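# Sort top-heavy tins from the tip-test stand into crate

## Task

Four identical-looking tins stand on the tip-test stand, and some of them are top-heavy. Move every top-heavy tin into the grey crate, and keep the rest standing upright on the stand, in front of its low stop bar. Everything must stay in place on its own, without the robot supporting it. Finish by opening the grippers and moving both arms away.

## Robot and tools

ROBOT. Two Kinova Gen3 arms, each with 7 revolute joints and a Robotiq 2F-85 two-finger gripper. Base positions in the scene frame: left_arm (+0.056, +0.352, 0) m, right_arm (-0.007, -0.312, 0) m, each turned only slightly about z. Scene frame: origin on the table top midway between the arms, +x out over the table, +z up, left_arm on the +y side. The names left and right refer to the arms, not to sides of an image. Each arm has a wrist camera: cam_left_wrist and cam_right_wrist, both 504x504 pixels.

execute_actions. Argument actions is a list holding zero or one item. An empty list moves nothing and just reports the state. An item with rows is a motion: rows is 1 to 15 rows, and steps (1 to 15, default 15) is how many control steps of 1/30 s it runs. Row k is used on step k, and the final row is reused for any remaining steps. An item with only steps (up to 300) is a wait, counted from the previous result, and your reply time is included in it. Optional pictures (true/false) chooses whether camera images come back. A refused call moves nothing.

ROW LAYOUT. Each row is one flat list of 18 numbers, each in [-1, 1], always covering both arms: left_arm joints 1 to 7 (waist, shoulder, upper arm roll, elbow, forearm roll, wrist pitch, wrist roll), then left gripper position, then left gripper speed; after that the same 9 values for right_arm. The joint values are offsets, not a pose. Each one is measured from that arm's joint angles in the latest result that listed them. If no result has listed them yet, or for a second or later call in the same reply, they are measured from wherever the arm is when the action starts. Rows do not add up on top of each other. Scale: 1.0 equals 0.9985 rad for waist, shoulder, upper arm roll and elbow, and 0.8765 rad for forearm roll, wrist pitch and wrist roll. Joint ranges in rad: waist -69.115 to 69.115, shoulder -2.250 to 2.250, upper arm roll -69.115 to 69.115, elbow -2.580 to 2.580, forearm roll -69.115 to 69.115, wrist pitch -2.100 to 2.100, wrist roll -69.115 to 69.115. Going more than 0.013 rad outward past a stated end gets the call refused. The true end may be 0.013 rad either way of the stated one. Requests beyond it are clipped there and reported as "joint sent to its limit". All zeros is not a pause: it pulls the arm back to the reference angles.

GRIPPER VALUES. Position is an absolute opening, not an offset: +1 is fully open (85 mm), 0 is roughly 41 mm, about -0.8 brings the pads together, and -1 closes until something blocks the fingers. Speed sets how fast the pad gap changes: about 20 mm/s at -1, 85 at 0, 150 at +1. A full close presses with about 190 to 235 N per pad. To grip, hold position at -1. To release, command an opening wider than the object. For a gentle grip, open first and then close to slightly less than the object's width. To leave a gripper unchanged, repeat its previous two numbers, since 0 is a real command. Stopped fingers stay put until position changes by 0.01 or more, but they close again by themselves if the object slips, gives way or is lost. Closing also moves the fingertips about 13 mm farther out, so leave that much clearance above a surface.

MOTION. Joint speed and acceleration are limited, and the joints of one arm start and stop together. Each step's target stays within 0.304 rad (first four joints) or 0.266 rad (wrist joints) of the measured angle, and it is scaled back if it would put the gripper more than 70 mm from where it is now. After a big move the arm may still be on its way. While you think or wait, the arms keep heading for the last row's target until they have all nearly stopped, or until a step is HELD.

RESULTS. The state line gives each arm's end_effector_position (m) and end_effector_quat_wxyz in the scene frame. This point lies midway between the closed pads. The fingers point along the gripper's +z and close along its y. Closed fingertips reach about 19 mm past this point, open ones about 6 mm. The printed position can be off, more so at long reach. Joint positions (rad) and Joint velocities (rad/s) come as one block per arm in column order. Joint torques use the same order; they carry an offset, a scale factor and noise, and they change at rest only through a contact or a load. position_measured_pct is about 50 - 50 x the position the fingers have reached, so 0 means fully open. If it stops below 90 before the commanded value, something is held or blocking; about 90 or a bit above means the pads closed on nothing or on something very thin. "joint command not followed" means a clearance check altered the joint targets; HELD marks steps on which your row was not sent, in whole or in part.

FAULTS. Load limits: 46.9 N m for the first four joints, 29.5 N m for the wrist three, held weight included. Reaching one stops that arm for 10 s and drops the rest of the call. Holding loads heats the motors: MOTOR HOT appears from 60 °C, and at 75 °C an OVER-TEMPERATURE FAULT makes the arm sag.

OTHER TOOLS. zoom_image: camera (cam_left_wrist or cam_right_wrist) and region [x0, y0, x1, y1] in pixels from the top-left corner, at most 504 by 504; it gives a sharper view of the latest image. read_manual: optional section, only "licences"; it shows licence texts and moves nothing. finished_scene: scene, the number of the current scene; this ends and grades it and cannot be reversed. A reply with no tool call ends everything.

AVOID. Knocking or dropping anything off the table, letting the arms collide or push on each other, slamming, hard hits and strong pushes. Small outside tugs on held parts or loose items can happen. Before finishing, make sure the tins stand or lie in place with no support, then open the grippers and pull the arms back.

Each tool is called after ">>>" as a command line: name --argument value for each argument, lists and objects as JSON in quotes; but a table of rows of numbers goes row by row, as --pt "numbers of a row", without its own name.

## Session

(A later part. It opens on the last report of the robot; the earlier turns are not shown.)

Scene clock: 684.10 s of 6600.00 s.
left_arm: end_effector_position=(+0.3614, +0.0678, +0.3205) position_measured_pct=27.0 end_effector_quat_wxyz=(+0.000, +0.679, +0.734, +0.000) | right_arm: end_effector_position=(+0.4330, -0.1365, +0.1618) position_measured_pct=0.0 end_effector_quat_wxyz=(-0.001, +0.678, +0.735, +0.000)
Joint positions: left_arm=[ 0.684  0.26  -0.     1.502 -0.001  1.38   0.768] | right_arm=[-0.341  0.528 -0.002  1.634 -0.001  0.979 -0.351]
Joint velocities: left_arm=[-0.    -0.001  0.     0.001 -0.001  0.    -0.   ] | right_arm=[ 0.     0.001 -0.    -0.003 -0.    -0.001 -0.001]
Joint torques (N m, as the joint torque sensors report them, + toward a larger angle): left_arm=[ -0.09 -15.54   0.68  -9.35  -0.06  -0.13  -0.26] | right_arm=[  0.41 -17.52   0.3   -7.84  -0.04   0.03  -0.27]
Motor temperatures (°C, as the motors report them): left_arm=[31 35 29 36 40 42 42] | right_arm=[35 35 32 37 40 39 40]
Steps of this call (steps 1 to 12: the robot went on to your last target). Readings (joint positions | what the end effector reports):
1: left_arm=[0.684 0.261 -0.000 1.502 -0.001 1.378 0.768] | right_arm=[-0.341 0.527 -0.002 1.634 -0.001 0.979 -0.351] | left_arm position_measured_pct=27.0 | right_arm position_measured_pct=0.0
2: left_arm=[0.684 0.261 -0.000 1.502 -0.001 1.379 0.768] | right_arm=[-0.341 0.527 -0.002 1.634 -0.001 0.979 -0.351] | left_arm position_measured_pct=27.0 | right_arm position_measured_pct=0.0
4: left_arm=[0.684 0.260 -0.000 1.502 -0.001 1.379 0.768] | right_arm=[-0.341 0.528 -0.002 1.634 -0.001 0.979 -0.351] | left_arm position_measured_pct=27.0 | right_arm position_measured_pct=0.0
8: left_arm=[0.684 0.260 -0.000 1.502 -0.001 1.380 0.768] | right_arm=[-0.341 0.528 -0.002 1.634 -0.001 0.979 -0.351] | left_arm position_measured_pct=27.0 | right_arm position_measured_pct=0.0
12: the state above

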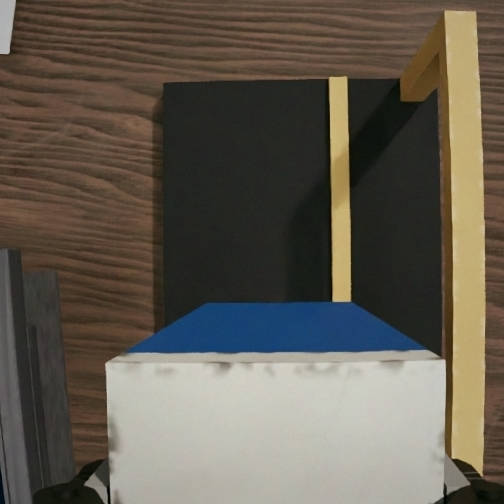

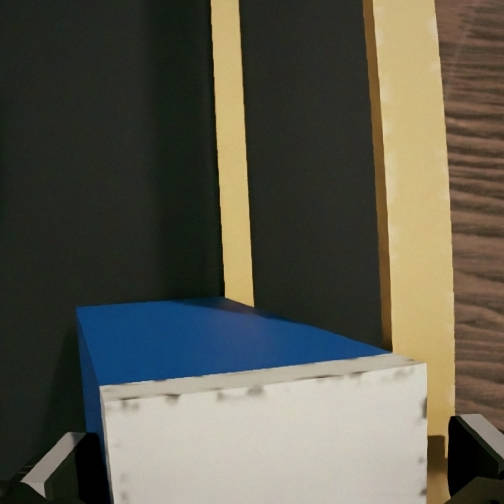

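>>> execute_actions --actions '[{"rows": [[0.82,-0.1733,0,0.213,0,-0.0457,1.0,-1,-0.4,-0.0016,-0.0039,0,0.00699,0,-0.00352,-0.00182,1,-0.2],[0.82,-0.1733,0,0.213,0,-0.0457,1.0,-1,-0.4,-0.00319,-0.0078,0,0.01399,0,-0.00705,-0.00363,1,-0.2],[0.82,-0.1733,0,0.213,0,-0.0457,1.0,-1,-0.4,-0.00479,-0.0117,0,0.02098,0,-0.01057,-0.00545,1,-0.2],[0.82,-0.1733,0,0.213,0,-0.0457,1.0,-1,-0.4,-0.00638,-0.0156,0,0.02797,0,-0.01409,-0.00727,1,-0.2],[0.82,-0.1733,0,0.213,0,-0.0457,1.0,-1,-0.4,-0.00798,-0.0195,0,0.03497,0,-0.01761,-0.00908,1,-0.2],[0.82,-0.1733,0,0.213,0,-0.0457,1.0,-1,-0.4,-0.00957,-0.0234,0,0.04196,0,-0.02114,-0.0109,1,-0.2],[0.82,-0.1733,0,0.213,0,-0.0457,1.0,-1,-0.4,-0.01117,-0.0273,0,0.04895,0,-0.02466,-0.01272,1,-0.2],[0.82,-0.1733,0,0.213,0,-0.0457,1.0,-1,-0.4,-0.01276,-0.0312,0,0.05595,0,-0.02818,-0.01453,1,-0.2],[0.82,-0.1733,0,0.213,0,-0.0457,1.0,-1,-0.4,-0.01436,-0.0351,0,0.06294,0,-0.0317,-0.01635,1,-0.2],[0.82,-0.1733,0,0.213,0,-0.0457,1.0,-1,-0.4,-0.01595,-0.039,0,0.06993,0,-0.03523,-0.01817,1,-0.2],[0.82,-0.1733,0,0.213,0,-0.0457,1.0,-1,-0.4,-0.01755,-0.0429,0,0.07693,0,-0.03875,-0.01998,1,-0.2],[0.82,-0.1733,0,0.213,0,-0.0457,1.0,-1,-0.4,-0.01914,-0.0468,0,0.08392,0,-0.04227,-0.0218,1,-0.2]], "steps": 15}]' --pictures false

>>> execute_actions --actions '[{"steps": 26}]' --pictures false

>>> execute_actions --actions '[{"rows": [[0.09,-0.019,0,0.0234,0,-0.005,0.1098,-1,-0.4,-0.00177,-0.00382,0,0.00667,0,-0.00324,-0.00202,1,-0.2],[0.09,-0.019,0,0.0234,0,-0.005,0.1098,-1,-0.4,-0.00354,-0.00765,0,0.01333,0,-0.00648,-0.00403,1,-0.2],[0.09,-0.019,0,0.0234,0,-0.005,0.1098,-1,-0.4,-0.00531,-0.01147,0,0.02,0,-0.00971,-0.00605,1,-0.2],[0.09,-0.019,0,0.0234,0,-0.005,0.1098,-1,-0.4,-0.00708,-0.0153,0,0.02666,0,-0.01295,-0.00807,1,-0.2],[0.09,-0.019,0,0.0234,0,-0.005,0.1098,-1,-0.4,-0.00885,-0.01912,0,0.03333,0,-0.01619,-0.01008,1,-0.2],[0.09,-0.019,0,0.0234,0,-0.005,0.1098,-1,-0.4,-0.01062,-0.02294,0,0.04,0,-0.01943,-0.0121,1,-0.2],[0.09,-0.019,0,0.0234,0,-0.005,0.1098,-1,-0.4,-0.01239,-0.02677,0,0.04666,0,-0.02267,-0.01412,1,-0.2],[0.09,-0.019,0,0.0234,0,-0.005,0.1098,-1,-0.4,-0.01416,-0.03059,0,0.05333,0,-0.0259,-0.01613,1,-0.2],[0.09,-0.019,0,0.0234,0,-0.005,0.1098,-1,-0.4,-0.01593,-0.03442,0,0.05999,0,-0.02914,-0.01815,1,-0.2],[0.09,-0.019,0,0.0234,0,-0.005,0.1098,-1,-0.4,-0.0177,-0.03824,0,0.06666,0,-0.03238,-0.02017,1,-0.2],[0.09,-0.019,0,0.0234,0,-0.005,0.1098,-1,-0.4,-0.01947,-0.04207,0,0.07332,0,-0.03562,-0.02218,1,-0.2],[0.09,-0.019,0,0.0234,0,-0.005,0.1098,-1,-0.4,-0.02124,-0.04589,0,0.07999,0,-0.03886,-0.0242,1,-0.2]], "steps": 15}]' --pictures false

>>> execute_actions --actions '[{"steps": 10}]'

Scene clock: 708.70 s of 6600.00 s.
left_arm: end_effector_position=(+0.2117, +0.0263, +0.3216) position_measured_pct=27.0 end_effector_quat_wxyz=(+0.000, +0.699, +0.715, +0.000) | right_arm: end_effector_position=(+0.4084, -0.1386, +0.1612) position_measured_pct=0.0 end_effector_quat_wxyz=(-0.001, +0.678, +0.735, -0.000)
Joint positions: left_arm=[ 1.05   0.129 -0.001  1.664 -0.001  1.349  1.08 ] | right_arm=[-0.359  0.484 -0.002  1.716 -0.001  0.944 -0.37 ]
Joint velocities: left_arm=[ 0.989 -0.165  0.002  0.21   0.001 -0.039  0.862] | right_arm=[-0.009 -0.015 -0.002  0.052 -0.001 -0.02  -0.014]
Joint torques (N m, as the joint torque sensors report them, + toward a larger angle): left_arm=[  0.33 -12.33   0.55  -9.16  -0.39   0.12  -0.31] | right_arm=[  0.82 -15.7    0.1   -8.11   0.02  -0.53  -0.2 ]
Motor temperatures (°C, as the motors report them): left_arm=[31 35 29 37 40 42 42] | right_arm=[35 35 32 37 40 39 40]
Steps of this call (steps 1 to 15: the robot went on to your last target; steps 16 to 90: nothing new was sent; then 21.10 s passed at rest; steps 91 to 105: all 15 steps of this action). Readings (joint positions | what the end effector reports):
91: left_arm=[0.685 0.259 -0.001 1.502 -0.001 1.379 0.768] | right_arm=[-0.341 0.527 -0.002 1.635 -0.001 0.979 -0.351] | left_arm position_measured_pct=27.0 | right_arm position_measured_pct=0.0
92: left_arm=[0.691 0.256 -0.002 1.506 -0.002 1.378 0.772] | right_arm=[-0.342 0.525 -0.002 1.638 -0.001 0.978 -0.352] | left_arm position_measured_pct=27.0 | right_arm position_measured_pct=0.0
94: left_arm=[0.719 0.240 -0.003 1.523 -0.002 1.375 0.794] | right_arm=[-0.344 0.519 -0.002 1.647 -0.001 0.973 -0.354] | left_arm position_measured_pct=27.0 | right_arm position_measured_pct=0.0
98: left_arm=[0.830 0.186 -0.001 1.589 -0.001 1.363 0.888] | right_arm=[-0.350 0.506 -0.002 1.673 -0.001 0.962 -0.360] | left_arm position_measured_pct=27.0 | right_arm position_measured_pct=0.0
105: the state above

Scene clock: 709.57 s of 6600.00 s.
left_arm: end_effector_position=(+0.0524, +0.0087, +0.3208) position_measured_pct=27.0 end_effector_quat_wxyz=(+0.000, +0.658, +0.753, +0.000) | right_arm: end_effector_position=(+0.4078, -0.1385, +0.1616) position_measured_pct=0.0 end_effector_quat_wxyz=(-0.001, +0.678, +0.735, +0.000)
Joint positions: left_arm=[ 1.502  0.087 -0.     1.714 -0.001  1.339  1.644] | right_arm=[-0.36   0.481 -0.002  1.718 -0.001  0.943 -0.37 ]
Joint velocities: left_arm=[ 0.006 -0.    -0.    -0.     0.001  0.    -0.001] | right_arm=[ 0.     0.002 -0.    -0.    -0.    -0.     0.   ]
Joint torques (N m, as the joint torque sensors report them, + toward a larger angle): left_arm=[  0.35 -11.64   0.6   -9.44  -0.06  -0.12  -0.07] | right_arm=[  0.3  -16.51   0.53  -7.7    0.11   0.12  -0.19]
Motor temperatures (°C, as the motors report them): left_arm=[31 35 29 37 40 42 42] | right_arm=[35 35 32 37 40 39 40]
Steps of this call (steps 1 to 26: the robot went on to your last target). Readings (joint positions | what the end effector reports):
1: left_arm=[1.083 0.124 -0.001 1.671 -0.001 1.347 1.109] | right_arm=[-0.359 0.483 -0.002 1.717 -0.001 0.943 -0.370] | left_arm position_measured_pct=27.0 | right_arm position_measured_pct=0.0
2: left_arm=[1.117 0.119 -0.001 1.676 -0.001 1.346 1.138] | right_arm=[-0.360 0.483 -0.002 1.718 -0.001 0.943 -0.370] | left_arm position_measured_pct=27.0 | right_arm position_measured_pct=0.0
4: left_arm=[1.184 0.111 -0.001 1.686 -0.001 1.345 1.197] | right_arm=[-0.360 0.482 -0.002 1.718 -0.001 0.943 -0.370] | left_arm position_measured_pct=27.0 | right_arm position_measured_pct=0.0
8: left_arm=[1.321 0.100 -0.000 1.699 -0.001 1.342 1.323] | right_arm=[-0.360 0.482 -0.002 1.718 -0.001 0.943 -0.370] | left_arm position_measured_pct=27.0 | right_arm position_measured_pct=0.0
26: the state above

Scene clock: 710.07 s of 6600.00 s.
left_arm: end_effector_position=(+0.0221, +0.0187, +0.3200) position_measured_pct=27.0 end_effector_quat_wxyz=(+0.000, +0.655, +0.756, +0.000) | right_arm: end_effector_position=(+0.3834, -0.1406, +0.1611) position_measured_pct=0.0 end_effector_quat_wxyz=(-0.001, +0.679, +0.735, -0.001)
Joint positions: left_arm=[ 1.59   0.068 -0.     1.738 -0.001  1.335  1.741] | right_arm=[-0.38   0.438 -0.002  1.796 -0.001  0.91  -0.391]
Joint velocities: left_arm=[ 0.011 -0.002  0.     0.001 -0.    -0.     0.001] | right_arm=[-0.007 -0.014 -0.     0.048 -0.    -0.018 -0.013]
Joint torques (N m, as the joint torque sensors report them, + toward a larger angle): left_arm=[  0.16 -11.41   0.36  -9.44  -0.03   0.    -0.19] | right_arm=[  0.28 -14.69   0.2   -7.82   0.03   0.3   -0.32]
Motor temperatures (°C, as the motors report them): left_arm=[31 35 29 37 40 42 42] | right_arm=[35 35 32 37 40 39 40]
Steps of this call (steps 1 to 15: all 15 steps of this action). Readings (joint positions | what the end effector reports):
1: left_arm=[1.503 0.087 -0.001 1.715 -0.001 1.339 1.645] | right_arm=[-0.360 0.481 -0.002 1.719 -0.001 0.942 -0.370] | left_arm position_measured_pct=27.0 | right_arm position_measured_pct=0.0
2: left_arm=[1.510 0.086 -0.001 1.716 -0.002 1.339 1.650] | right_arm=[-0.361 0.479 -0.002 1.722 -0.001 0.941 -0.371] | left_arm position_measured_pct=27.0 | right_arm position_measured_pct=0.0
4: left_arm=[1.539 0.079 -0.002 1.722 -0.002 1.338 1.677] | right_arm=[-0.364 0.473 -0.002 1.731 -0.001 0.937 -0.373] | left_arm position_measured_pct=27.0 | right_arm position_measured_pct=0.0
8: left_arm=[1.585 0.069 0.001 1.737 0.001 1.336 1.737] | right_arm=[-0.370 0.459 -0.002 1.756 -0.001 0.927 -0.380] | left_arm position_measured_pct=27.0 | right_arm position_measured_pct=0.0
15: the state above

Scene clock: 710.40 s of 6600.00 s.
left_arm: end_effector_position=(+0.0218, +0.0187, +0.3201) position_measured_pct=27.0 end_effector_quat_wxyz=(+0.000, +0.655, +0.756, -0.000) | right_arm: end_effector_position=(+0.3829, -0.1406, +0.1615) position_measured_pct=0.0 end_effector_quat_wxyz=(-0.001, +0.678, +0.735, -0.000)
Joint positions: left_arm=[ 1.591  0.068 -0.     1.738 -0.001  1.335  1.741] | right_arm=[-0.381  0.436 -0.002  1.798 -0.001  0.908 -0.391]
Joint velocities: left_arm=[-0.    -0.    -0.    -0.003  0.    -0.003  0.001] | right_arm=[-0.    -0.002  0.     0.     0.    -0.    -0.   ]
Joint torques (N m, as the joint torque sensors report them, + toward a larger angle): left_arm=[  0.64 -11.35   0.44  -9.28   0.1   -0.08  -0.3 ] | right_arm=[  0.54 -15.49   0.38  -7.88  -0.11   0.04  -0.22]
Motor temperatures (°C, as the motors report them): left_arm=[31 35 29 37 40 42 42] | right_arm=[35 35 32 37 40 39 40]
Steps of this call (steps 1 to 10: the robot went on to your last target). Readings (joint positions | what the end effector reports):
1: left_arm=[1.591 0.068 -0.000 1.738 -0.001 1.335 1.741] | right_arm=[-0.380 0.437 -0.002 1.797 -0.001 0.909 -0.391] | left_arm position_measured_pct=27.0 | right_arm position_measured_pct=0.0
2: left_arm=[1.591 0.068 -0.000 1.738 -0.001 1.335 1.741] | right_arm=[-0.381 0.437 -0.002 1.798 -0.001 0.909 -0.391] | left_arm position_measured_pct=27.0 | right_arm position_measured_pct=0.0
4: left_arm=[1.591 0.068 -0.000 1.738 -0.001 1.335 1.741] | right_arm=[-0.381 0.436 -0.002 1.798 -0.001 0.909 -0.391] | left_arm position_measured_pct=27.0 | right_arm position_measured_pct=0.0
8: left_arm=[1.591 0.068 -0.000 1.738 -0.001 1.335 1.741] | right_arm=[-0.381 0.436 -0.002 1.798 -0.001 0.908 -0.391] | left_arm position_measured_pct=27.0 | right_arm position_measured_pct=0.0
10: the state above

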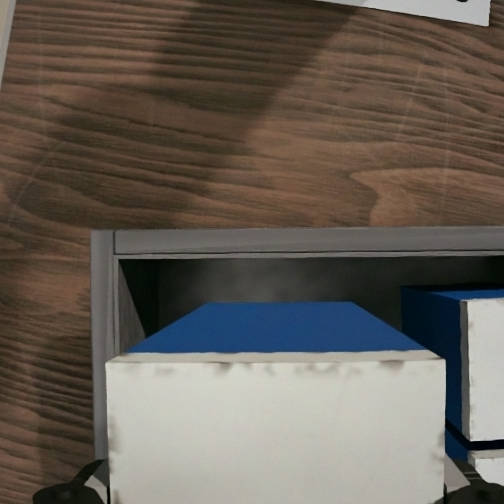

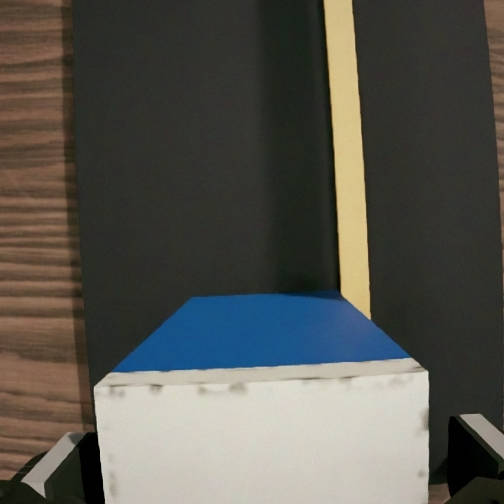

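>>> execute_actions --actions '[{"rows": [[0.0437,0.1346,0,0.2626,0,-0.4525,0.0498,-1,-0.4,0,-0.0992,0,-0.1372,0,0.267,0,1,-0.2]], "steps": 15}]' --pictures false

>>> execute_actions --actions '[{"steps": 12}]'

Scene clock: 723.10 s of 6600.00 s.
left_arm: end_effector_position=(+0.0074, +0.0169, +0.2022) position_measured_pct=27.0 end_effector_quat_wxyz=(+0.000, +0.655, +0.756, +0.000) | right_arm: end_effector_position=(+0.3832, -0.1404, +0.2400) position_measured_pct=0.0 end_effector_quat_wxyz=(-0.001, +0.678, +0.735, +0.000)
Joint positions: left_arm=[ 1.633  0.199 -0.     1.996 -0.     0.946  1.784] | right_arm=[-0.381  0.338 -0.002  1.661 -0.001  1.142 -0.391]
Joint velocities: left_arm=[ 0.014  0.052  0.001  0.128 -0.    -0.285  0.025] | right_arm=[-0.002 -0.011 -0.    -0.001  0.     0.002 -0.002]
Joint torques (N m, as the joint torque sensors report them, + toward a larger angle): left_arm=[ -0.16 -14.33   0.3   -8.92   0.07  -0.04   0.04] | right_arm=[  0.37 -14.27  -0.05  -8.31   0.04   0.07   0.06]
Motor temperatures (°C, as the motors report them): left_arm=[31 35 29 37 40 42 42] | right_arm=[35 35 32 37 40 39 40]
Steps of this call (steps 1 to 15: the robot went on to your last target; steps 16 to 90: nothing new was sent; then 9.20 s passed at rest; steps 91 to 105: all 15 steps of this action). Readings (joint positions | what the end effector reports):
91: left_arm=[1.592 0.069 -0.000 1.738 -0.001 1.335 1.741] | right_arm=[-0.381 0.435 -0.002 1.798 -0.001 0.909 -0.391] | left_arm position_measured_pct=27.0 | right_arm position_measured_pct=0.0
92: left_arm=[1.593 0.071 -0.000 1.742 -0.001 1.330 1.742] | right_arm=[-0.381 0.431 -0.002 1.793 -0.001 0.917 -0.391] | left_arm position_measured_pct=27.0 | right_arm position_measured_pct=0.0
94: left_arm=[1.598 0.085 -0.001 1.767 -0.001 1.304 1.746] | right_arm=[-0.381 0.411 -0.002 1.768 -0.001 0.960 -0.391] | left_arm position_measured_pct=27.0 | right_arm position_measured_pct=0.0
98: left_arm=[1.615 0.140 -0.000 1.874 -0.001 1.181 1.763] | right_arm=[-0.381 0.353 -0.002 1.684 -0.001 1.102 -0.391] | left_arm position_measured_pct=27.0 | right_arm position_measured_pct=0.0
105: the state above

Scene clock: 723.50 s of 6600.00 s.
left_arm: end_effector_position=(+0.0070, +0.0165, +0.2001) position_measured_pct=27.0 end_effector_quat_wxyz=(+0.000, +0.655, +0.755, -0.000) | right_arm: end_effector_position=(+0.3833, -0.1404, +0.2405) position_measured_pct=0.0 end_effector_quat_wxyz=(-0.000, +0.678, +0.735, +0.001)
Joint positions: left_arm=[ 1.635  0.202 -0.     2.    -0.001  0.938  1.784] | right_arm=[-0.381  0.337 -0.002  1.661 -0.001  1.142 -0.391]
Joint velocities: left_arm=[ 0.     0.001 -0.     0.001 -0.    -0.    -0.   ] | right_arm=[ 0.001 -0.001 -0.     0.001  0.     0.     0.   ]
Joint torques (N m, as the joint torque sensors report them, + toward a larger angle): left_arm=[  0.08 -12.75   0.13  -7.77  -0.07  -0.18  -0.13] | right_arm=[  0.15 -14.66   0.01  -7.84  -0.14  -0.07  -0.14]
Motor temperatures (°C, as the motors report them): left_arm=[31 35 29 37 40 42 42] | right_arm=[35 35 32 37 40 39 40]
Steps of this call (steps 1 to 12: the robot went on to your last target). Readings (joint positions | what the end effector reports):
1: left_arm=[1.634 0.200 -0.000 1.999 -0.000 0.941 1.784] | right_arm=[-0.381 0.337 -0.002 1.661 -0.001 1.142 -0.391] | left_arm position_measured_pct=27.0 | right_arm position_measured_pct=0.0
2: left_arm=[1.634 0.200 -0.000 1.999 -0.001 0.940 1.784] | right_arm=[-0.381 0.337 -0.002 1.661 -0.001 1.142 -0.391] | left_arm position_measured_pct=27.0 | right_arm position_measured_pct=0.0
4: left_arm=[1.634 0.201 -0.000 2.000 -0.001 0.939 1.784] | right_arm=[-0.381 0.337 -0.002 1.661 -0.001 1.142 -0.391] | left_arm position_measured_pct=27.0 | right_arm position_measured_pct=0.0
8: left_arm=[1.635 0.202 -0.000 2.000 -0.001 0.938 1.784] | right_arm=[-0.381 0.337 -0.002 1.661 -0.001 1.142 -0.391] | left_arm position_measured_pct=27.0 | right_arm position_measured_pct=0.0
12: the state above

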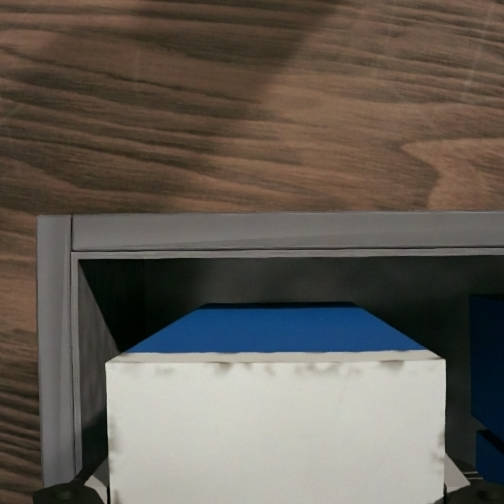

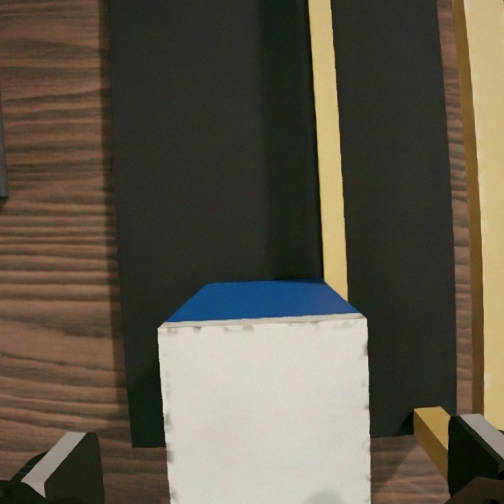

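>>> execute_actions --actions '[{"rows": [[0,0.0782,0,0.0779,0,-0.1779,0,-1,-0.4,0.3265,-0.4707,0,0.1723,0,0.3411,0.2829,1,-0.2]], "steps": 15}]' --pictures false

>>> execute_actions --actions '[{"steps": 10}]' --pictures false

Scene clock: 727.63 s of 6600.00 s.
left_arm: end_effector_position=(+0.0070, +0.0164, +0.1553) position_measured_pct=27.0 end_effector_quat_wxyz=(+0.001, +0.655, +0.755, -0.000) | right_arm: end_effector_position=(+0.2959, -0.2663, +0.3228) position_measured_pct=0.0 end_effector_quat_wxyz=(-0.006, +0.700, +0.715, -0.008)
Joint positions: left_arm=[ 1.635  0.28  -0.     2.078 -0.001  0.783  1.784] | right_arm=[-0.139  0.013 -0.002  1.788 -0.001  1.361 -0.208]
Joint velocities: left_arm=[-0.001  0.007  0.     0.001 -0.     0.    -0.   ] | right_arm=[ 0.512 -0.884  0.003  0.267  0.001  0.486  0.39 ]
Joint torques (N m, as the joint torque sensors report them, + toward a larger angle): left_arm=[  0.08 -13.18   0.64  -6.8   -0.01   0.01  -0.26] | right_arm=[ 0.14 -9.25  0.   -8.62 -0.17  0.22  0.14]
Motor temperatures (°C, as the motors report them): left_arm=[31 35 29 37 40 42 42] | right_arm=[35 35 32 37 40 39 40]
Steps of this call (steps 1 to 15: the robot went on to your last target; steps 16 to 90: nothing new was sent; then 0.63 s passed at rest; steps 91 to 105: all 15 steps of this action). Readings (joint positions | what the end effector reports):
91: left_arm=[1.635 0.203 -0.000 2.001 -0.001 0.937 1.784] | right_arm=[-0.380 0.336 -0.002 1.661 -0.001 1.143 -0.391] | left_arm position_measured_pct=27.0 | right_arm position_measured_pct=0.0
92: left_arm=[1.635 0.209 -0.000 2.005 -0.001 0.929 1.784] | right_arm=[-0.374 0.330 -0.003 1.664 -0.002 1.146 -0.387] | left_arm position_measured_pct=27.0 | right_arm position_measured_pct=0.0
94: left_arm=[1.635 0.236 -0.000 2.028 -0.001 0.880 1.784] | right_arm=[-0.344 0.301 -0.004 1.679 -0.002 1.168 -0.367] | left_arm position_measured_pct=27.0 | right_arm position_measured_pct=0.0
98: left_arm=[1.635 0.276 -0.000 2.076 -0.001 0.788 1.784] | right_arm=[-0.260 0.208 -0.002 1.724 -0.001 1.245 -0.302] | left_arm position_measured_pct=27.0 | right_arm position_measured_pct=0.0
105: the state above

Scene clock: 727.97 s of 6600.00 s.
left_arm: end_effector_position=(+0.0070, +0.0165, +0.1551) position_measured_pct=27.0 end_effector_quat_wxyz=(+0.000, +0.655, +0.755, -0.000) | right_arm: end_effector_position=(+0.2501, -0.2981, +0.3489) position_measured_pct=0.0 end_effector_quat_wxyz=(-0.002, +0.705, +0.709, -0.002)
Joint positions: left_arm=[ 1.635  0.28  -0.     2.078 -0.001  0.783  1.784] | right_arm=[-0.059 -0.128 -0.002  1.833 -0.001  1.442 -0.143]
Joint velocities: left_arm=[-0.001  0.    -0.    -0.001  0.001 -0.002 -0.001] | right_arm=[ 0.029 -0.044 -0.003  0.007 -0.001 -0.002  0.002]
Joint torques (N m, as the joint torque sensors report them, + toward a larger angle): left_arm=[  0.26 -13.36   0.73  -6.59   0.14  -0.1   -0.08] | right_arm=[-0.21 -6.35 -0.41 -8.89  0.14  0.12 -0.07]
Motor temperatures (°C, as the motors report them): left_arm=[31 35 29 37 40 42 42] | right_arm=[35 35 32 37 40 39 40]
Steps of this call (steps 1 to 10: the robot went on to your last target). Readings (joint positions | what the end effector reports):
1: left_arm=[1.635 0.280 -0.000 2.078 -0.001 0.783 1.784] | right_arm=[-0.122 -0.017 -0.002 1.797 -0.001 1.377 -0.195] | left_arm position_measured_pct=27.0 | right_arm position_measured_pct=0.0
2: left_arm=[1.635 0.280 -0.000 2.078 -0.001 0.783 1.784] | right_arm=[-0.106 -0.045 -0.001 1.806 -0.001 1.393 -0.182] | left_arm position_measured_pct=27.0 | right_arm position_measured_pct=0.0
4: left_arm=[1.635 0.280 -0.000 2.078 -0.001 0.783 1.784] | right_arm=[-0.081 -0.090 -0.001 1.820 -0.000 1.420 -0.161] | left_arm position_measured_pct=27.0 | right_arm position_measured_pct=0.0
8: left_arm=[1.635 0.280 -0.000 2.078 -0.001 0.783 1.784] | right_arm=[-0.061 -0.125 -0.001 1.832 -0.001 1.442 -0.144] | left_arm position_measured_pct=27.0 | right_arm position_measured_pct=0.0
10: the state above

>>> execute_actions --actions '[{"rows": [[0,0.00132,0,0.00102,0,-0.00266,0,-1,-0.4,0,0,0,0,0,0,0,1,-0.2],[0,0.00263,0,0.00204,0,-0.00533,0,-1,-0.4,0,0,0,0,0,0,0,1,-0.2],[0,0.00395,0,0.00307,0,-0.00799,0,-1,-0.4,0,0,0,0,0,0,0,1,-0.2],[0,0.00526,0,0.00409,0,-0.01065,0,-1,-0.4,0,0,0,0,0,0,0,1,-0.2],[0,0.00658,0,0.00511,0,-0.01331,0,-1,-0.4,0,0,0,0,0,0,0,1,-0.2],[0,0.00789,0,0.00613,0,-0.01598,0,-1,-0.4,0,0,0,0,0,0,0,1,-0.2],[0,0.00921,0,0.00715,0,-0.01864,0,-1,-0.4,0,0,0,0,0,0,0,1,-0.2],[0,0.01052,0,0.00817,0,-0.0213,0,-1,-0.4,0,0,0,0,0,0,0,1,-0.2],[0,0.01184,0,0.0092,0,-0.02396,0,-1,-0.4,0,0,0,0,0,0,0,1,-0.2],[0,0.01315,0,0.01022,0,-0.02663,0,-1,-0.4,0,0,0,0,0,0,0,1,-0.2],[0,0.01447,0,0.01124,0,-0.02929,0,-1,-0.4,0,0,0,0,0,0,0,1,-0.2],[0,0.01578,0,0.01226,0,-0.03195,0,-1,-0.4,0,0,0,0,0,0,0,1,-0.2]], "steps": 15}]' --pictures false

>>> execute_actions --actions '[{"steps": 8}]' --pictures false

Scene clock: 733.73 s of 6600.00 s.
left_arm: end_effector_position=(+0.0070, +0.0164, +0.1474) position_measured_pct=27.0 end_effector_quat_wxyz=(+0.001, +0.655, +0.755, -0.000) | right_arm: end_effector_position=(+0.2501, -0.2981, +0.3489) position_measured_pct=0.0 end_effector_quat_wxyz=(-0.002, +0.705, +0.709, -0.002)
Joint positions: left_arm=[ 1.635  0.296 -0.     2.09  -0.001  0.755  1.784] | right_arm=[-0.059 -0.128 -0.002  1.833 -0.001  1.442 -0.143]
Joint velocities: left_arm=[-0.001  0.007 -0.     0.002  0.    -0.013  0.   ] | right_arm=[ 0.002  0.001 -0.     0.001  0.    -0.    -0.001]
Joint torques (N m, as the joint torque sensors report them, + toward a larger angle): left_arm=[  0.13 -13.62   0.63  -6.53   0.13  -0.08  -0.25] | right_arm=[ 0.42 -5.92  0.   -8.7   0.03  0.22  0.14]
Motor temperatures (°C, as the motors report them): left_arm=[31 35 29 37 40 42 42] | right_arm=[35 35 32 37 40 39 40]
Steps of this call (steps 1 to 30: the robot went on to your last target; steps 31 to 100: nothing new was sent; then 1.93 s passed at rest; steps 101 to 115: all 15 steps of this action). Readings (joint positions | what the end effector reports):
101: left_arm=[1.635 0.281 -0.000 2.078 -0.001 0.782 1.784] | right_arm=[-0.056 -0.133 -0.002 1.833 -0.001 1.442 -0.143] | left_arm position_measured_pct=27.0 | right_arm position_measured_pct=0.0
102: left_arm=[1.635 0.282 -0.000 2.078 -0.001 0.781 1.784] | right_arm=[-0.057 -0.130 -0.002 1.833 -0.001 1.442 -0.143] | left_arm position_measured_pct=27.0 | right_arm position_measured_pct=0.0
104: left_arm=[1.635 0.284 -0.000 2.080 -0.001 0.777 1.784] | right_arm=[-0.058 -0.129 -0.002 1.833 -0.001 1.441 -0.143] | left_arm position_measured_pct=27.0 | right_arm position_measured_pct=0.0
108: left_arm=[1.635 0.289 -0.000 2.084 -0.001 0.768 1.784] | right_arm=[-0.059 -0.129 -0.002 1.833 -0.001 1.442 -0.143] | left_arm position_measured_pct=27.0 | right_arm position_measured_pct=0.0
115: the state above

Scene clock: 734.00 s of 6600.00 s.
left_arm: end_effector_position=(+0.0070, +0.0164, +0.1471) position_measured_pct=27.0 end_effector_quat_wxyz=(+0.000, +0.655, +0.755, -0.000) | right_arm: end_effector_position=(+0.2501, -0.2981, +0.3489) position_measured_pct=0.0 end_effector_quat_wxyz=(-0.002, +0.705, +0.709, -0.002)
Joint positions: left_arm=[ 1.635  0.296 -0.     2.09  -0.001  0.755  1.784] | right_arm=[-0.059 -0.128 -0.002  1.833 -0.001  1.442 -0.143]
Joint velocities: left_arm=[-0.     0.001  0.    -0.    -0.    -0.    -0.001] | right_arm=[-0.     0.001  0.    -0.001 -0.     0.    -0.002]
Joint torques (N m, as the joint torque sensors report them, + toward a larger angle): left_arm=[ -0.01 -13.25   0.35  -6.09   0.28  -0.27  -0.37] | right_arm=[ 0.08 -6.7  -0.47 -9.    0.06  0.19  0.13]
Motor temperatures (°C, as the motors report them): left_arm=[31 35 29 37 40 42 42] | right_arm=[35 35 32 37 40 39 40]
Steps of this call (steps 1 to 8: the robot went on to your last target). Readings (joint positions | what the end effector reports):
1: left_arm=[1.635 0.296 -0.000 2.090 -0.001 0.755 1.784] | right_arm=[-0.059 -0.128 -0.002 1.833 -0.001 1.442 -0.143] | left_arm position_measured_pct=27.0 | right_arm position_measured_pct=0.0
2: left_arm=[1.635 0.296 -0.000 2.090 -0.001 0.755 1.784] | right_arm=[-0.059 -0.128 -0.002 1.833 -0.001 1.442 -0.143] | left_arm position_measured_pct=27.0 | right_arm position_measured_pct=0.0
4: left_arm=[1.635 0.296 -0.000 2.090 -0.001 0.755 1.784] | right_arm=[-0.059 -0.128 -0.002 1.833 -0.001 1.442 -0.143] | left_arm position_measured_pct=27.0 | right_arm position_measured_pct=0.0
8: the state above

>>> execute_actions --actions '[{"rows": [[0,0.00049,0,0.00038,0,-0.001,0,-1,-0.4,0,0,0,0,0,0,0,1,-0.2],[0,0.00099,0,0.00077,0,-0.002,0,-1,-0.4,0,0,0,0,0,0,0,1,-0.2],[0,0.00148,0,0.00115,0,-0.003,0,-1,-0.4,0,0,0,0,0,0,0,1,-0.2],[0,0.00197,0,0.00153,0,-0.004,0,-1,-0.4,0,0,0,0,0,0,0,1,-0.2],[0,0.00247,0,0.00192,0,-0.005,0,-1,-0.4,0,0,0,0,0,0,0,1,-0.2],[0,0.00296,0,0.0023,0,-0.006,0,-1,-0.4,0,0,0,0,0,0,0,1,-0.2],[0,0.00345,0,0.00268,0,-0.007,0,-1,-0.4,0,0,0,0,0,0,0,1,-0.2],[0,0.00395,0,0.00306,0,-0.008,0,-1,-0.4,0,0,0,0,0,0,0,1,-0.2],[0,0.00444,0,0.00345,0,-0.009,0,-1,-0.4,0,0,0,0,0,0,0,1,-0.2],[0,0.00493,0,0.00383,0,-0.01,0,-1,-0.4,0,0,0,0,0,0,0,1,-0.2]], "steps": 15}]' --pictures false

>>> execute_actions --actions '[{"steps": 6}]' --pictures false

Scene clock: 738.40 s of 6600.00 s.
left_arm: end_effector_position=(+0.0071, +0.0163, +0.1467) position_measured_pct=27.0 end_effector_quat_wxyz=(+0.001, +0.655, +0.755, -0.001) | right_arm: end_effector_position=(+0.2501, -0.2981, +0.3489) position_measured_pct=0.0 end_effector_quat_wxyz=(-0.002, +0.705, +0.709, -0.002)
Joint positions: left_arm=[ 1.635  0.296 -0.     2.093 -0.001  0.749  1.784] | right_arm=[-0.059 -0.128 -0.002  1.833 -0.001  1.442 -0.143]
Joint velocities: left_arm=[ 0.    -0.001  0.     0.    -0.    -0.001 -0.001] | right_arm=[ 0.001  0.001 -0.    -0.001 -0.     0.    -0.001]
Joint torques (N m, as the joint torque sensors report them, + toward a larger angle): left_arm=[ 0.21 -7.94  0.83 -4.99 -0.08 -2.32  0.03] | right_arm=[-0.01 -6.34 -0.12 -8.51 -0.02 -0.05  0.02]
Motor temperatures (°C, as the motors report them): left_arm=[31 35 29 37 40 42 42] | right_arm=[35 35 32 37 40 39 40]
Steps of this call (steps 1 to 15: the robot went on to your last target; steps 16 to 90: nothing new was sent; then 0.90 s passed at rest; steps 91 to 105: all 15 steps of this action). Readings (joint positions | what the end effector reports):
91: left_arm=[1.635 0.296 -0.000 2.090 -0.001 0.754 1.784] | right_arm=[-0.059 -0.128 -0.002 1.833 -0.001 1.442 -0.143] | left_arm position_measured_pct=27.0 | right_arm position_measured_pct=0.0
92: left_arm=[1.635 0.297 -0.000 2.090 -0.001 0.754 1.784] | right_arm=[-0.059 -0.128 -0.002 1.833 -0.001 1.442 -0.143] | left_arm position_measured_pct=27.0 | right_arm position_measured_pct=0.0
94: left_arm=[1.635 0.297 -0.000 2.090 -0.001 0.753 1.784] | right_arm=[-0.059 -0.128 -0.002 1.833 -0.001 1.442 -0.143] | left_arm position_measured_pct=27.0 | right_arm position_measured_pct=0.0
98: left_arm=[1.635 0.297 -0.000 2.091 -0.001 0.751 1.784] | right_arm=[-0.059 -0.128 -0.002 1.833 -0.001 1.442 -0.143] | left_arm position_measured_pct=27.0 | right_arm position_measured_pct=0.0
105: the state above

Scene clock: 738.60 s of 6600.00 s.
left_arm: end_effector_position=(+0.0071, +0.0163, +0.1467) position_measured_pct=27.0 end_effector_quat_wxyz=(+0.001, +0.655, +0.755, -0.001) | right_arm: end_effector_position=(+0.2501, -0.2981, +0.3489) position_measured_pct=0.0 end_effector_quat_wxyz=(-0.002, +0.705, +0.709, -0.002)
Joint positions: left_arm=[ 1.635  0.296 -0.     2.093 -0.001  0.749  1.784] | right_arm=[-0.059 -0.128 -0.002  1.833 -0.001  1.442 -0.143]
Joint velocities: left_arm=[-0.    -0.     0.     0.001 -0.    -0.002 -0.001] | right_arm=[ 0.    -0.     0.    -0.    -0.     0.001  0.   ]
Joint torques (N m, as the joint torque sensors report them, + toward a larger angle): left_arm=[ 0.12 -7.83  0.77 -4.9  -0.14 -1.93  0.08] | right_arm=[-0.14 -6.3   0.12 -8.83 -0.04  0.13 -0.35]
Motor temperatures (°C, as the motors report them): left_arm=[31 35 29 37 40 42 42] | right_arm=[35 35 32 37 40 39 40]
Steps of this call (steps 1 to 6: the robot went on to your last target). Readings (joint positions | what the end effector reports):
1: left_arm=[1.635 0.296 -0.000 2.093 -0.001 0.749 1.784] | right_arm=[-0.059 -0.128 -0.002 1.833 -0.001 1.442 -0.143] | left_arm position_measured_pct=27.0 | right_arm position_measured_pct=0.0
2: left_arm=[1.635 0.296 -0.000 2.093 -0.001 0.749 1.784] | right_arm=[-0.059 -0.128 -0.002 1.833 -0.001 1.442 -0.143] | left_arm position_measured_pct=27.0 | right_arm position_measured_pct=0.0
4: left_arm=[1.635 0.296 -0.000 2.093 -0.001 0.749 1.784] | right_arm=[-0.059 -0.128 -0.002 1.833 -0.001 1.442 -0.143] | left_arm position_measured_pct=27.0 | right_arm position_measured_pct=0.0
6: the state above

>>> execute_actions --actions '[{"rows": [[0,0,0,0,0,0,0,1,-0.2,0,0,0,0,0,0,0,1,-0.2]], "steps": 13}]' --pictures false

>>> execute_actions --actions '[{"rows": [[0,-0.03,0,-0.03,0,0.07,0,1,-0.2,0,0,0,0,0,0,0,1,-0.2],[0,-0.06,0,-0.06,0,0.14,0,1,-0.2,0,0,0,0,0,0,0,1,-0.2],[0,-0.0938,0,-0.0927,0,0.2167,0,1,-0.2,0,0,0,0,0,0,0,1,-0.2],[0,-0.0938,0,-0.0927,0,0.2167,0,1,-0.2,0,0,0,0,0,0,0,1,-0.2],[0,-0.0938,0,-0.0927,0,0.2167,0,1,-0.2,0,0,0,0,0,0,0,1,-0.2],[0,-0.0938,0,-0.0927,0,0.2167,0,1,-0.2,0,0,0,0,0,0,0,1,-0.2],[0,-0.0938,0,-0.0927,0,0.2167,0,1,-0.2,0,0,0,0,0,0,0,1,-0.2],[0,-0.0938,0,-0.0927,0,0.2167,0,1,-0.2,0,0,0,0,0,0,0,1,-0.2],[0,-0.25,0,-0.0927,0,0.39,0,1,-0.2,0,0,0,0,0,0,0,1,-0.2]], "steps": 11}]'

Scene clock: 749.30 s of 6600.00 s.
left_arm: end_effector_position=(+0.0071, +0.0162, +0.1467) position_measured_pct=2.0 end_effector_quat_wxyz=(+0.001, +0.655, +0.755, -0.001) | right_arm: end_effector_position=(+0.2501, -0.2981, +0.3489) position_measured_pct=0.0 end_effector_quat_wxyz=(-0.002, +0.705, +0.709, -0.002)
Joint positions: left_arm=[ 1.635  0.296 -0.     2.093 -0.001  0.749  1.784] | right_arm=[-0.059 -0.128 -0.002  1.833 -0.001  1.442 -0.143]
Joint velocities: left_arm=[ 0.     0.001  0.     0.    -0.     0.001 -0.   ] | right_arm=[ 0.001  0.    -0.     0.    -0.     0.    -0.   ]
Joint torques (N m, as the joint torque sensors report them, + toward a larger angle): left_arm=[  0.31 -11.7    0.75  -5.67   0.    -0.26   0.03] | right_arm=[ 0.34 -6.25 -0.2  -8.91  0.12  0.03  0.02]
Motor temperatures (°C, as the motors report them): left_arm=[31 35 29 37 40 42 42] | right_arm=[35 35 32 37 40 39 40]
Steps of this call (steps 1 to 15: the robot went on to your last target; steps 16 to 90: nothing new was sent; then 7.27 s passed at rest; steps 91 to 103: all 13 steps of this action). Readings (joint positions | what the end effector reports):
91: left_arm=[1.635 0.295 -0.000 2.093 -0.001 0.749 1.784] | right_arm=[-0.059 -0.128 -0.002 1.833 -0.001 1.442 -0.143] | left_arm position_measured_pct=27.0 | right_arm position_measured_pct=0.0
92: left_arm=[1.635 0.294 -0.000 2.093 -0.001 0.749 1.784] | right_arm=[-0.059 -0.128 -0.002 1.833 -0.001 1.442 -0.143] | left_arm position_measured_pct=27.0 | right_arm position_measured_pct=0.0
94: left_arm=[1.635 0.294 -0.000 2.093 -0.001 0.749 1.784] | right_arm=[-0.059 -0.128 -0.002 1.833 -0.001 1.442 -0.143] | left_arm position_measured_pct=23.4 | right_arm position_measured_pct=0.0
98: left_arm=[1.635 0.295 -0.000 2.093 -0.001 0.749 1.784] | right_arm=[-0.059 -0.128 -0.002 1.833 -0.001 1.442 -0.143] | left_arm position_measured_pct=13.9 | right_arm position_measured_pct=0.0
103: the state above

Scene clock: 749.67 s of 6600.00 s.
left_arm: end_effector_position=(+0.0076, +0.0230, +0.2072) position_measured_pct=0.0 end_effector_quat_wxyz=(-0.001, +0.655, +0.756, +0.001) | right_arm: end_effector_position=(+0.2501, -0.2981, +0.3489) position_measured_pct=0.0 end_effector_quat_wxyz=(-0.002, +0.705, +0.709, -0.002)
Joint positions: left_arm=[ 1.635  0.18  -0.     2.001 -0.001  0.964  1.784] | right_arm=[-0.059 -0.128 -0.002  1.833 -0.001  1.442 -0.143]
Joint velocities: left_arm=[-0.    -0.544 -0.001 -0.007 -0.     0.558 -0.001] | right_arm=[ 0.    -0.    -0.    -0.001  0.     0.    -0.   ]
Joint torques (N m, as the joint torque sensors report them, + toward a larger angle): left_arm=[  0.61 -14.8    0.69  -7.06  -0.06   0.16  -0.35] | right_arm=[ 0.15 -6.39 -0.03 -9.12  0.09  0.2  -0.01]
Motor temperatures (°C, as the motors report them): left_arm=[31 35 29 37 40 42 42] | right_arm=[35 35 32 37 40 39 40]
Steps of this call (steps 1 to 11: all 11 steps of this action). Readings (joint positions | what the end effector reports):
1: left_arm=[1.635 0.295 -0.000 2.092 -0.001 0.751 1.784] | right_arm=[-0.059 -0.128 -0.002 1.833 -0.001 1.442 -0.143] | left_arm position_measured_pct=1.2 | right_arm position_measured_pct=0.0
2: left_arm=[1.635 0.289 -0.000 2.088 -0.001 0.759 1.784] | right_arm=[-0.059 -0.128 -0.002 1.833 -0.001 1.442 -0.143] | left_arm position_measured_pct=0.4 | right_arm position_measured_pct=0.0
4: left_arm=[1.635 0.262 -0.000 2.065 -0.001 0.808 1.784] | right_arm=[-0.059 -0.128 -0.002 1.833 -0.001 1.442 -0.143] | left_arm position_measured_pct=0.0 | right_arm position_measured_pct=0.0
8: left_arm=[1.635 0.210 -0.000 2.007 -0.001 0.925 1.784] | right_arm=[-0.059 -0.128 -0.002 1.833 -0.001 1.442 -0.143] | left_arm position_measured_pct=0.0 | right_arm position_measured_pct=0.0
11: the state above

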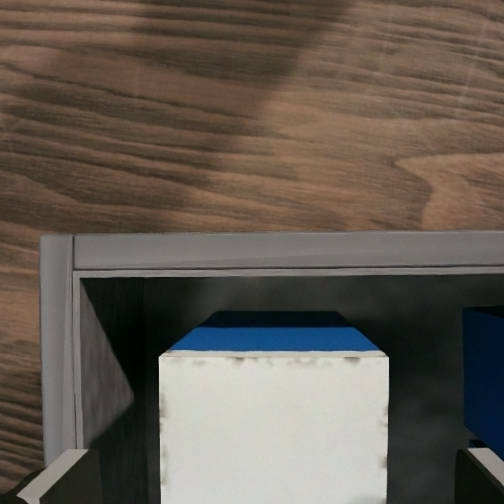

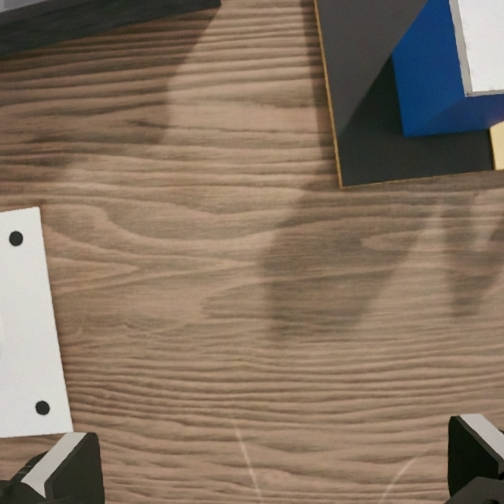

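>>> execute_actions --actions '[]'

Scene clock: 755.53 s of 6600.00 s.
left_arm: end_effector_position=(+0.0098, +0.0548, +0.2499) position_measured_pct=0.0 end_effector_quat_wxyz=(+0.001, +0.655, +0.756, -0.001) | right_arm: end_effector_position=(+0.2501, -0.2981, +0.3489) position_measured_pct=0.0 end_effector_quat_wxyz=(-0.002, +0.705, +0.709, -0.002)
Joint positions: left_arm=[ 1.635  0.046 -0.     2.    -0.001  1.091  1.784] | right_arm=[-0.059 -0.128 -0.002  1.833 -0.001  1.442 -0.143]
Joint velocities: left_arm=[ 0.     0.     0.    -0.001  0.001 -0.     0.001] | right_arm=[ 0.    -0.001 -0.    -0.003 -0.    -0.001 -0.001]
Joint torques (N m, as the joint torque sensors report them, + toward a larger angle): left_arm=[-0.04 -8.92  0.35 -7.75 -0.29 -0.01  0.04] | right_arm=[-0.04 -6.48 -0.07 -8.95  0.04  0.15 -0.01]
Motor temperatures (°C, as the motors report them): left_arm=[31 35 29 37 40 42 42] | right_arm=[35 35 32 37 40 39 40]
Steps of this call (steps 1 to 30: the robot went on to your last target; steps 31 to 100: nothing new was sent; then 2.53 s passed at rest). Readings (joint positions | what the end effector reports):
1: left_arm=[1.635 0.159 -0.001 2.001 -0.001 0.985 1.784] | right_arm=[-0.059 -0.128 -0.002 1.833 -0.001 1.442 -0.143] | left_arm position_measured_pct=0.0 | right_arm position_measured_pct=0.0
2: left_arm=[1.635 0.133 -0.001 2.001 -0.001 1.010 1.784] | right_arm=[-0.059 -0.128 -0.002 1.833 -0.001 1.442 -0.143] | left_arm position_measured_pct=0.0 | right_arm position_measured_pct=0.0
4: left_arm=[1.635 0.086 -0.000 2.000 -0.001 1.054 1.784] | right_arm=[-0.059 -0.128 -0.002 1.833 -0.001 1.442 -0.143] | left_arm position_measured_pct=0.0 | right_arm position_measured_pct=0.0
8: left_arm=[1.635 0.053 -0.000 2.000 -0.001 1.091 1.784] | right_arm=[-0.059 -0.128 -0.002 1.833 -0.001 1.442 -0.143] | left_arm position_measured_pct=0.0 | right_arm position_measured_pct=0.0
100: the state above
All arms were judged still, so your last target was given up. Only a new action makes them travel on or press farther. Fingers that are still opening or closing keep moving.

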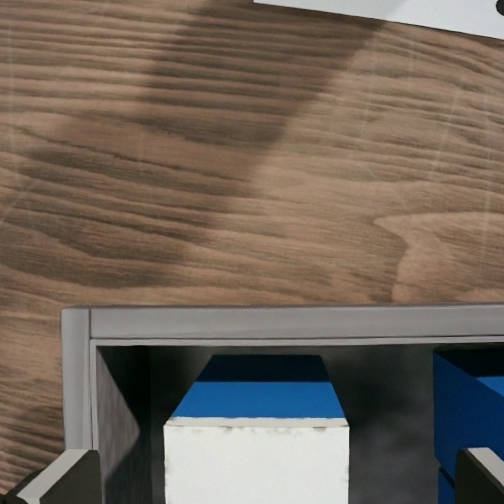

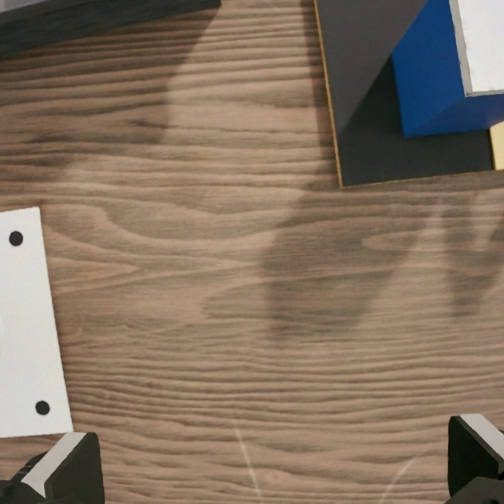

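>>> execute_actions --actions '[{"rows": [[0,-0.448,0,0.006,0,0.508,0,1,-0.2,0,0,0,0,0,0,0,1,-0.2]], "steps": 15}]'

>>> execute_actions --actions '[{"steps": 30}]'

Scene clock: 757.67 s of 6600.00 s.
left_arm: end_effector_position=(+0.0180, +0.1686, +0.3367) position_measured_pct=0.0 end_effector_quat_wxyz=(+0.005, +0.655, +0.756, -0.006) | right_arm: end_effector_position=(+0.2501, -0.2981, +0.3489) position_measured_pct=0.0 end_effector_quat_wxyz=(-0.002, +0.705, +0.709, -0.002)
Joint positions: left_arm=[ 1.635 -0.317 -0.     2.005 -0.001  1.438  1.784] | right_arm=[-0.059 -0.128 -0.002  1.833 -0.001  1.442 -0.143]
Joint velocities: left_arm=[ 0.003 -0.779  0.002  0.012 -0.     0.953 -0.001] | right_arm=[ 0.001  0.    -0.    -0.     0.     0.     0.   ]
Joint torques (N m, as the joint torque sensors report them, + toward a larger angle): left_arm=[ 0.22 -1.17  0.29 -7.67 -0.19 -0.5  -0.07] | right_arm=[ 0.63 -6.2  -0.37 -9.12  0.06  0.14 -0.15]
Motor temperatures (°C, as the motors report them): left_arm=[31 35 29 37 40 42 42] | right_arm=[35 35 32 37 40 39 40]
Steps of this call (steps 1 to 49: nothing new was sent; steps 50 to 64: all 15 steps of this action). Readings (joint positions | what the end effector reports):
50: left_arm=[1.635 0.045 -0.000 2.000 -0.001 1.092 1.784] | right_arm=[-0.059 -0.128 -0.002 1.833 -0.001 1.442 -0.143] | left_arm position_measured_pct=0.0 | right_arm position_measured_pct=0.0
51: left_arm=[1.635 0.039 -0.000 2.001 -0.001 1.095 1.784] | right_arm=[-0.059 -0.128 -0.002 1.833 -0.001 1.442 -0.143] | left_arm position_measured_pct=0.0 | right_arm position_measured_pct=0.0
53: left_arm=[1.635 0.010 -0.001 2.001 -0.001 1.117 1.784] | right_arm=[-0.059 -0.128 -0.002 1.833 -0.001 1.442 -0.143] | left_arm position_measured_pct=0.0 | right_arm position_measured_pct=0.0
57: left_arm=[1.635 -0.107 -0.000 2.003 -0.001 1.216 1.784] | right_arm=[-0.059 -0.128 -0.002 1.833 -0.001 1.442 -0.143] | left_arm position_measured_pct=0.0 | right_arm position_measured_pct=0.0
64: the state above

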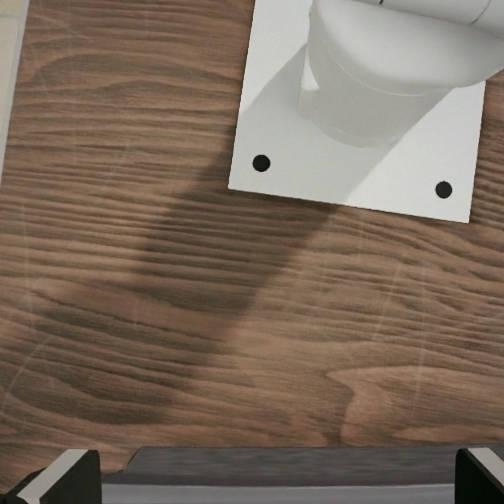

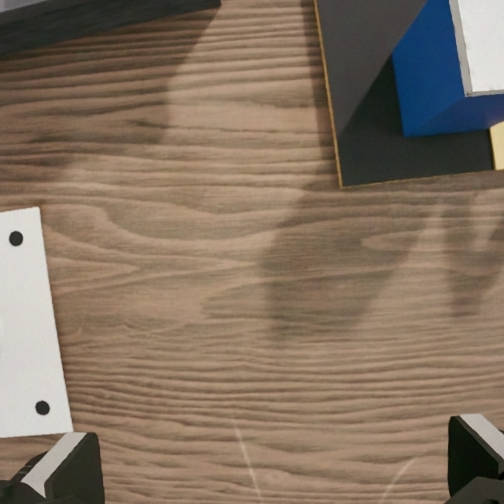

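Scene clock: 758.67 s of 6600.00 s.
left_arm: end_effector_position=(+0.0205, +0.2047, +0.3501) position_measured_pct=0.0 end_effector_quat_wxyz=(+0.000, +0.655, +0.756, +0.000) | right_arm: end_effector_position=(+0.2501, -0.2981, +0.3489) position_measured_pct=0.0 end_effector_quat_wxyz=(-0.002, +0.705, +0.709, -0.002)
Joint positions: left_arm=[ 1.635 -0.401 -0.     2.006 -0.001  1.536  1.784] | right_arm=[-0.059 -0.128 -0.002  1.833 -0.001  1.442 -0.143]
Joint velocities: left_arm=[ 0.001  0.     0.001  0.     0.    -0.     0.001] | right_arm=[ 0.001 -0.001  0.     0.    -0.     0.001  0.002]
Joint torques (N m, as the joint torque sensors report them, + toward a larger angle): left_arm=[-0.23 -1.28  0.13 -8.16 -0.04 -0.11 -0.56] | right_arm=[ 0.19 -5.94 -0.35 -8.86  0.1   0.27 -0.15]
Motor temperatures (°C, as the motors report them): left_arm=[31 35 29 37 40 42 42] | right_arm=[35 35 32 37 40 39 40]
Steps of this call (steps 1 to 30: the robot went on to your last target). Readings (joint positions | what the end effector reports):
1: left_arm=[1.635 -0.341 -0.000 2.005 -0.001 1.468 1.784] | right_arm=[-0.059 -0.128 -0.002 1.833 -0.001 1.442 -0.143] | left_arm position_measured_pct=0.0 | right_arm position_measured_pct=0.0
2: left_arm=[1.635 -0.361 -0.000 2.005 -0.001 1.493 1.784] | right_arm=[-0.059 -0.128 -0.002 1.833 -0.001 1.442 -0.143] | left_arm position_measured_pct=0.0 | right_arm position_measured_pct=0.0
4: left_arm=[1.635 -0.386 -0.000 2.006 -0.001 1.527 1.784] | right_arm=[-0.059 -0.128 -0.002 1.833 -0.001 1.442 -0.143] | left_arm position_measured_pct=0.0 | right_arm position_measured_pct=0.0
8: left_arm=[1.635 -0.396 -0.000 2.006 -0.001 1.536 1.784] | right_arm=[-0.059 -0.128 -0.002 1.833 -0.001 1.442 -0.143] | left_arm position_measured_pct=0.0 | right_arm position_measured_pct=0.0
30: the state above
All arms were judged still, so your last target was given up. Only a new action makes them travel on or press farther. Fingers that are still opening or closing keep moving.

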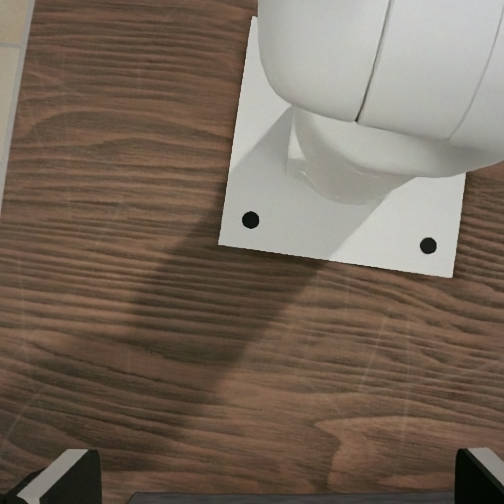

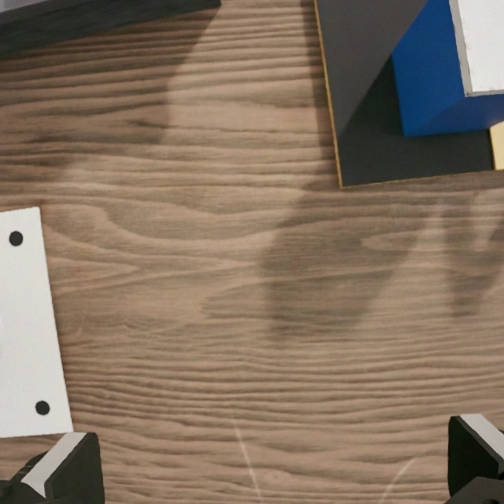

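Both arms are open, still and clear of the tins, and tin A is still upright on the stand, so I'm ending the scene.

>>> finished_scene --scene 2

The scene is finished: the task was done.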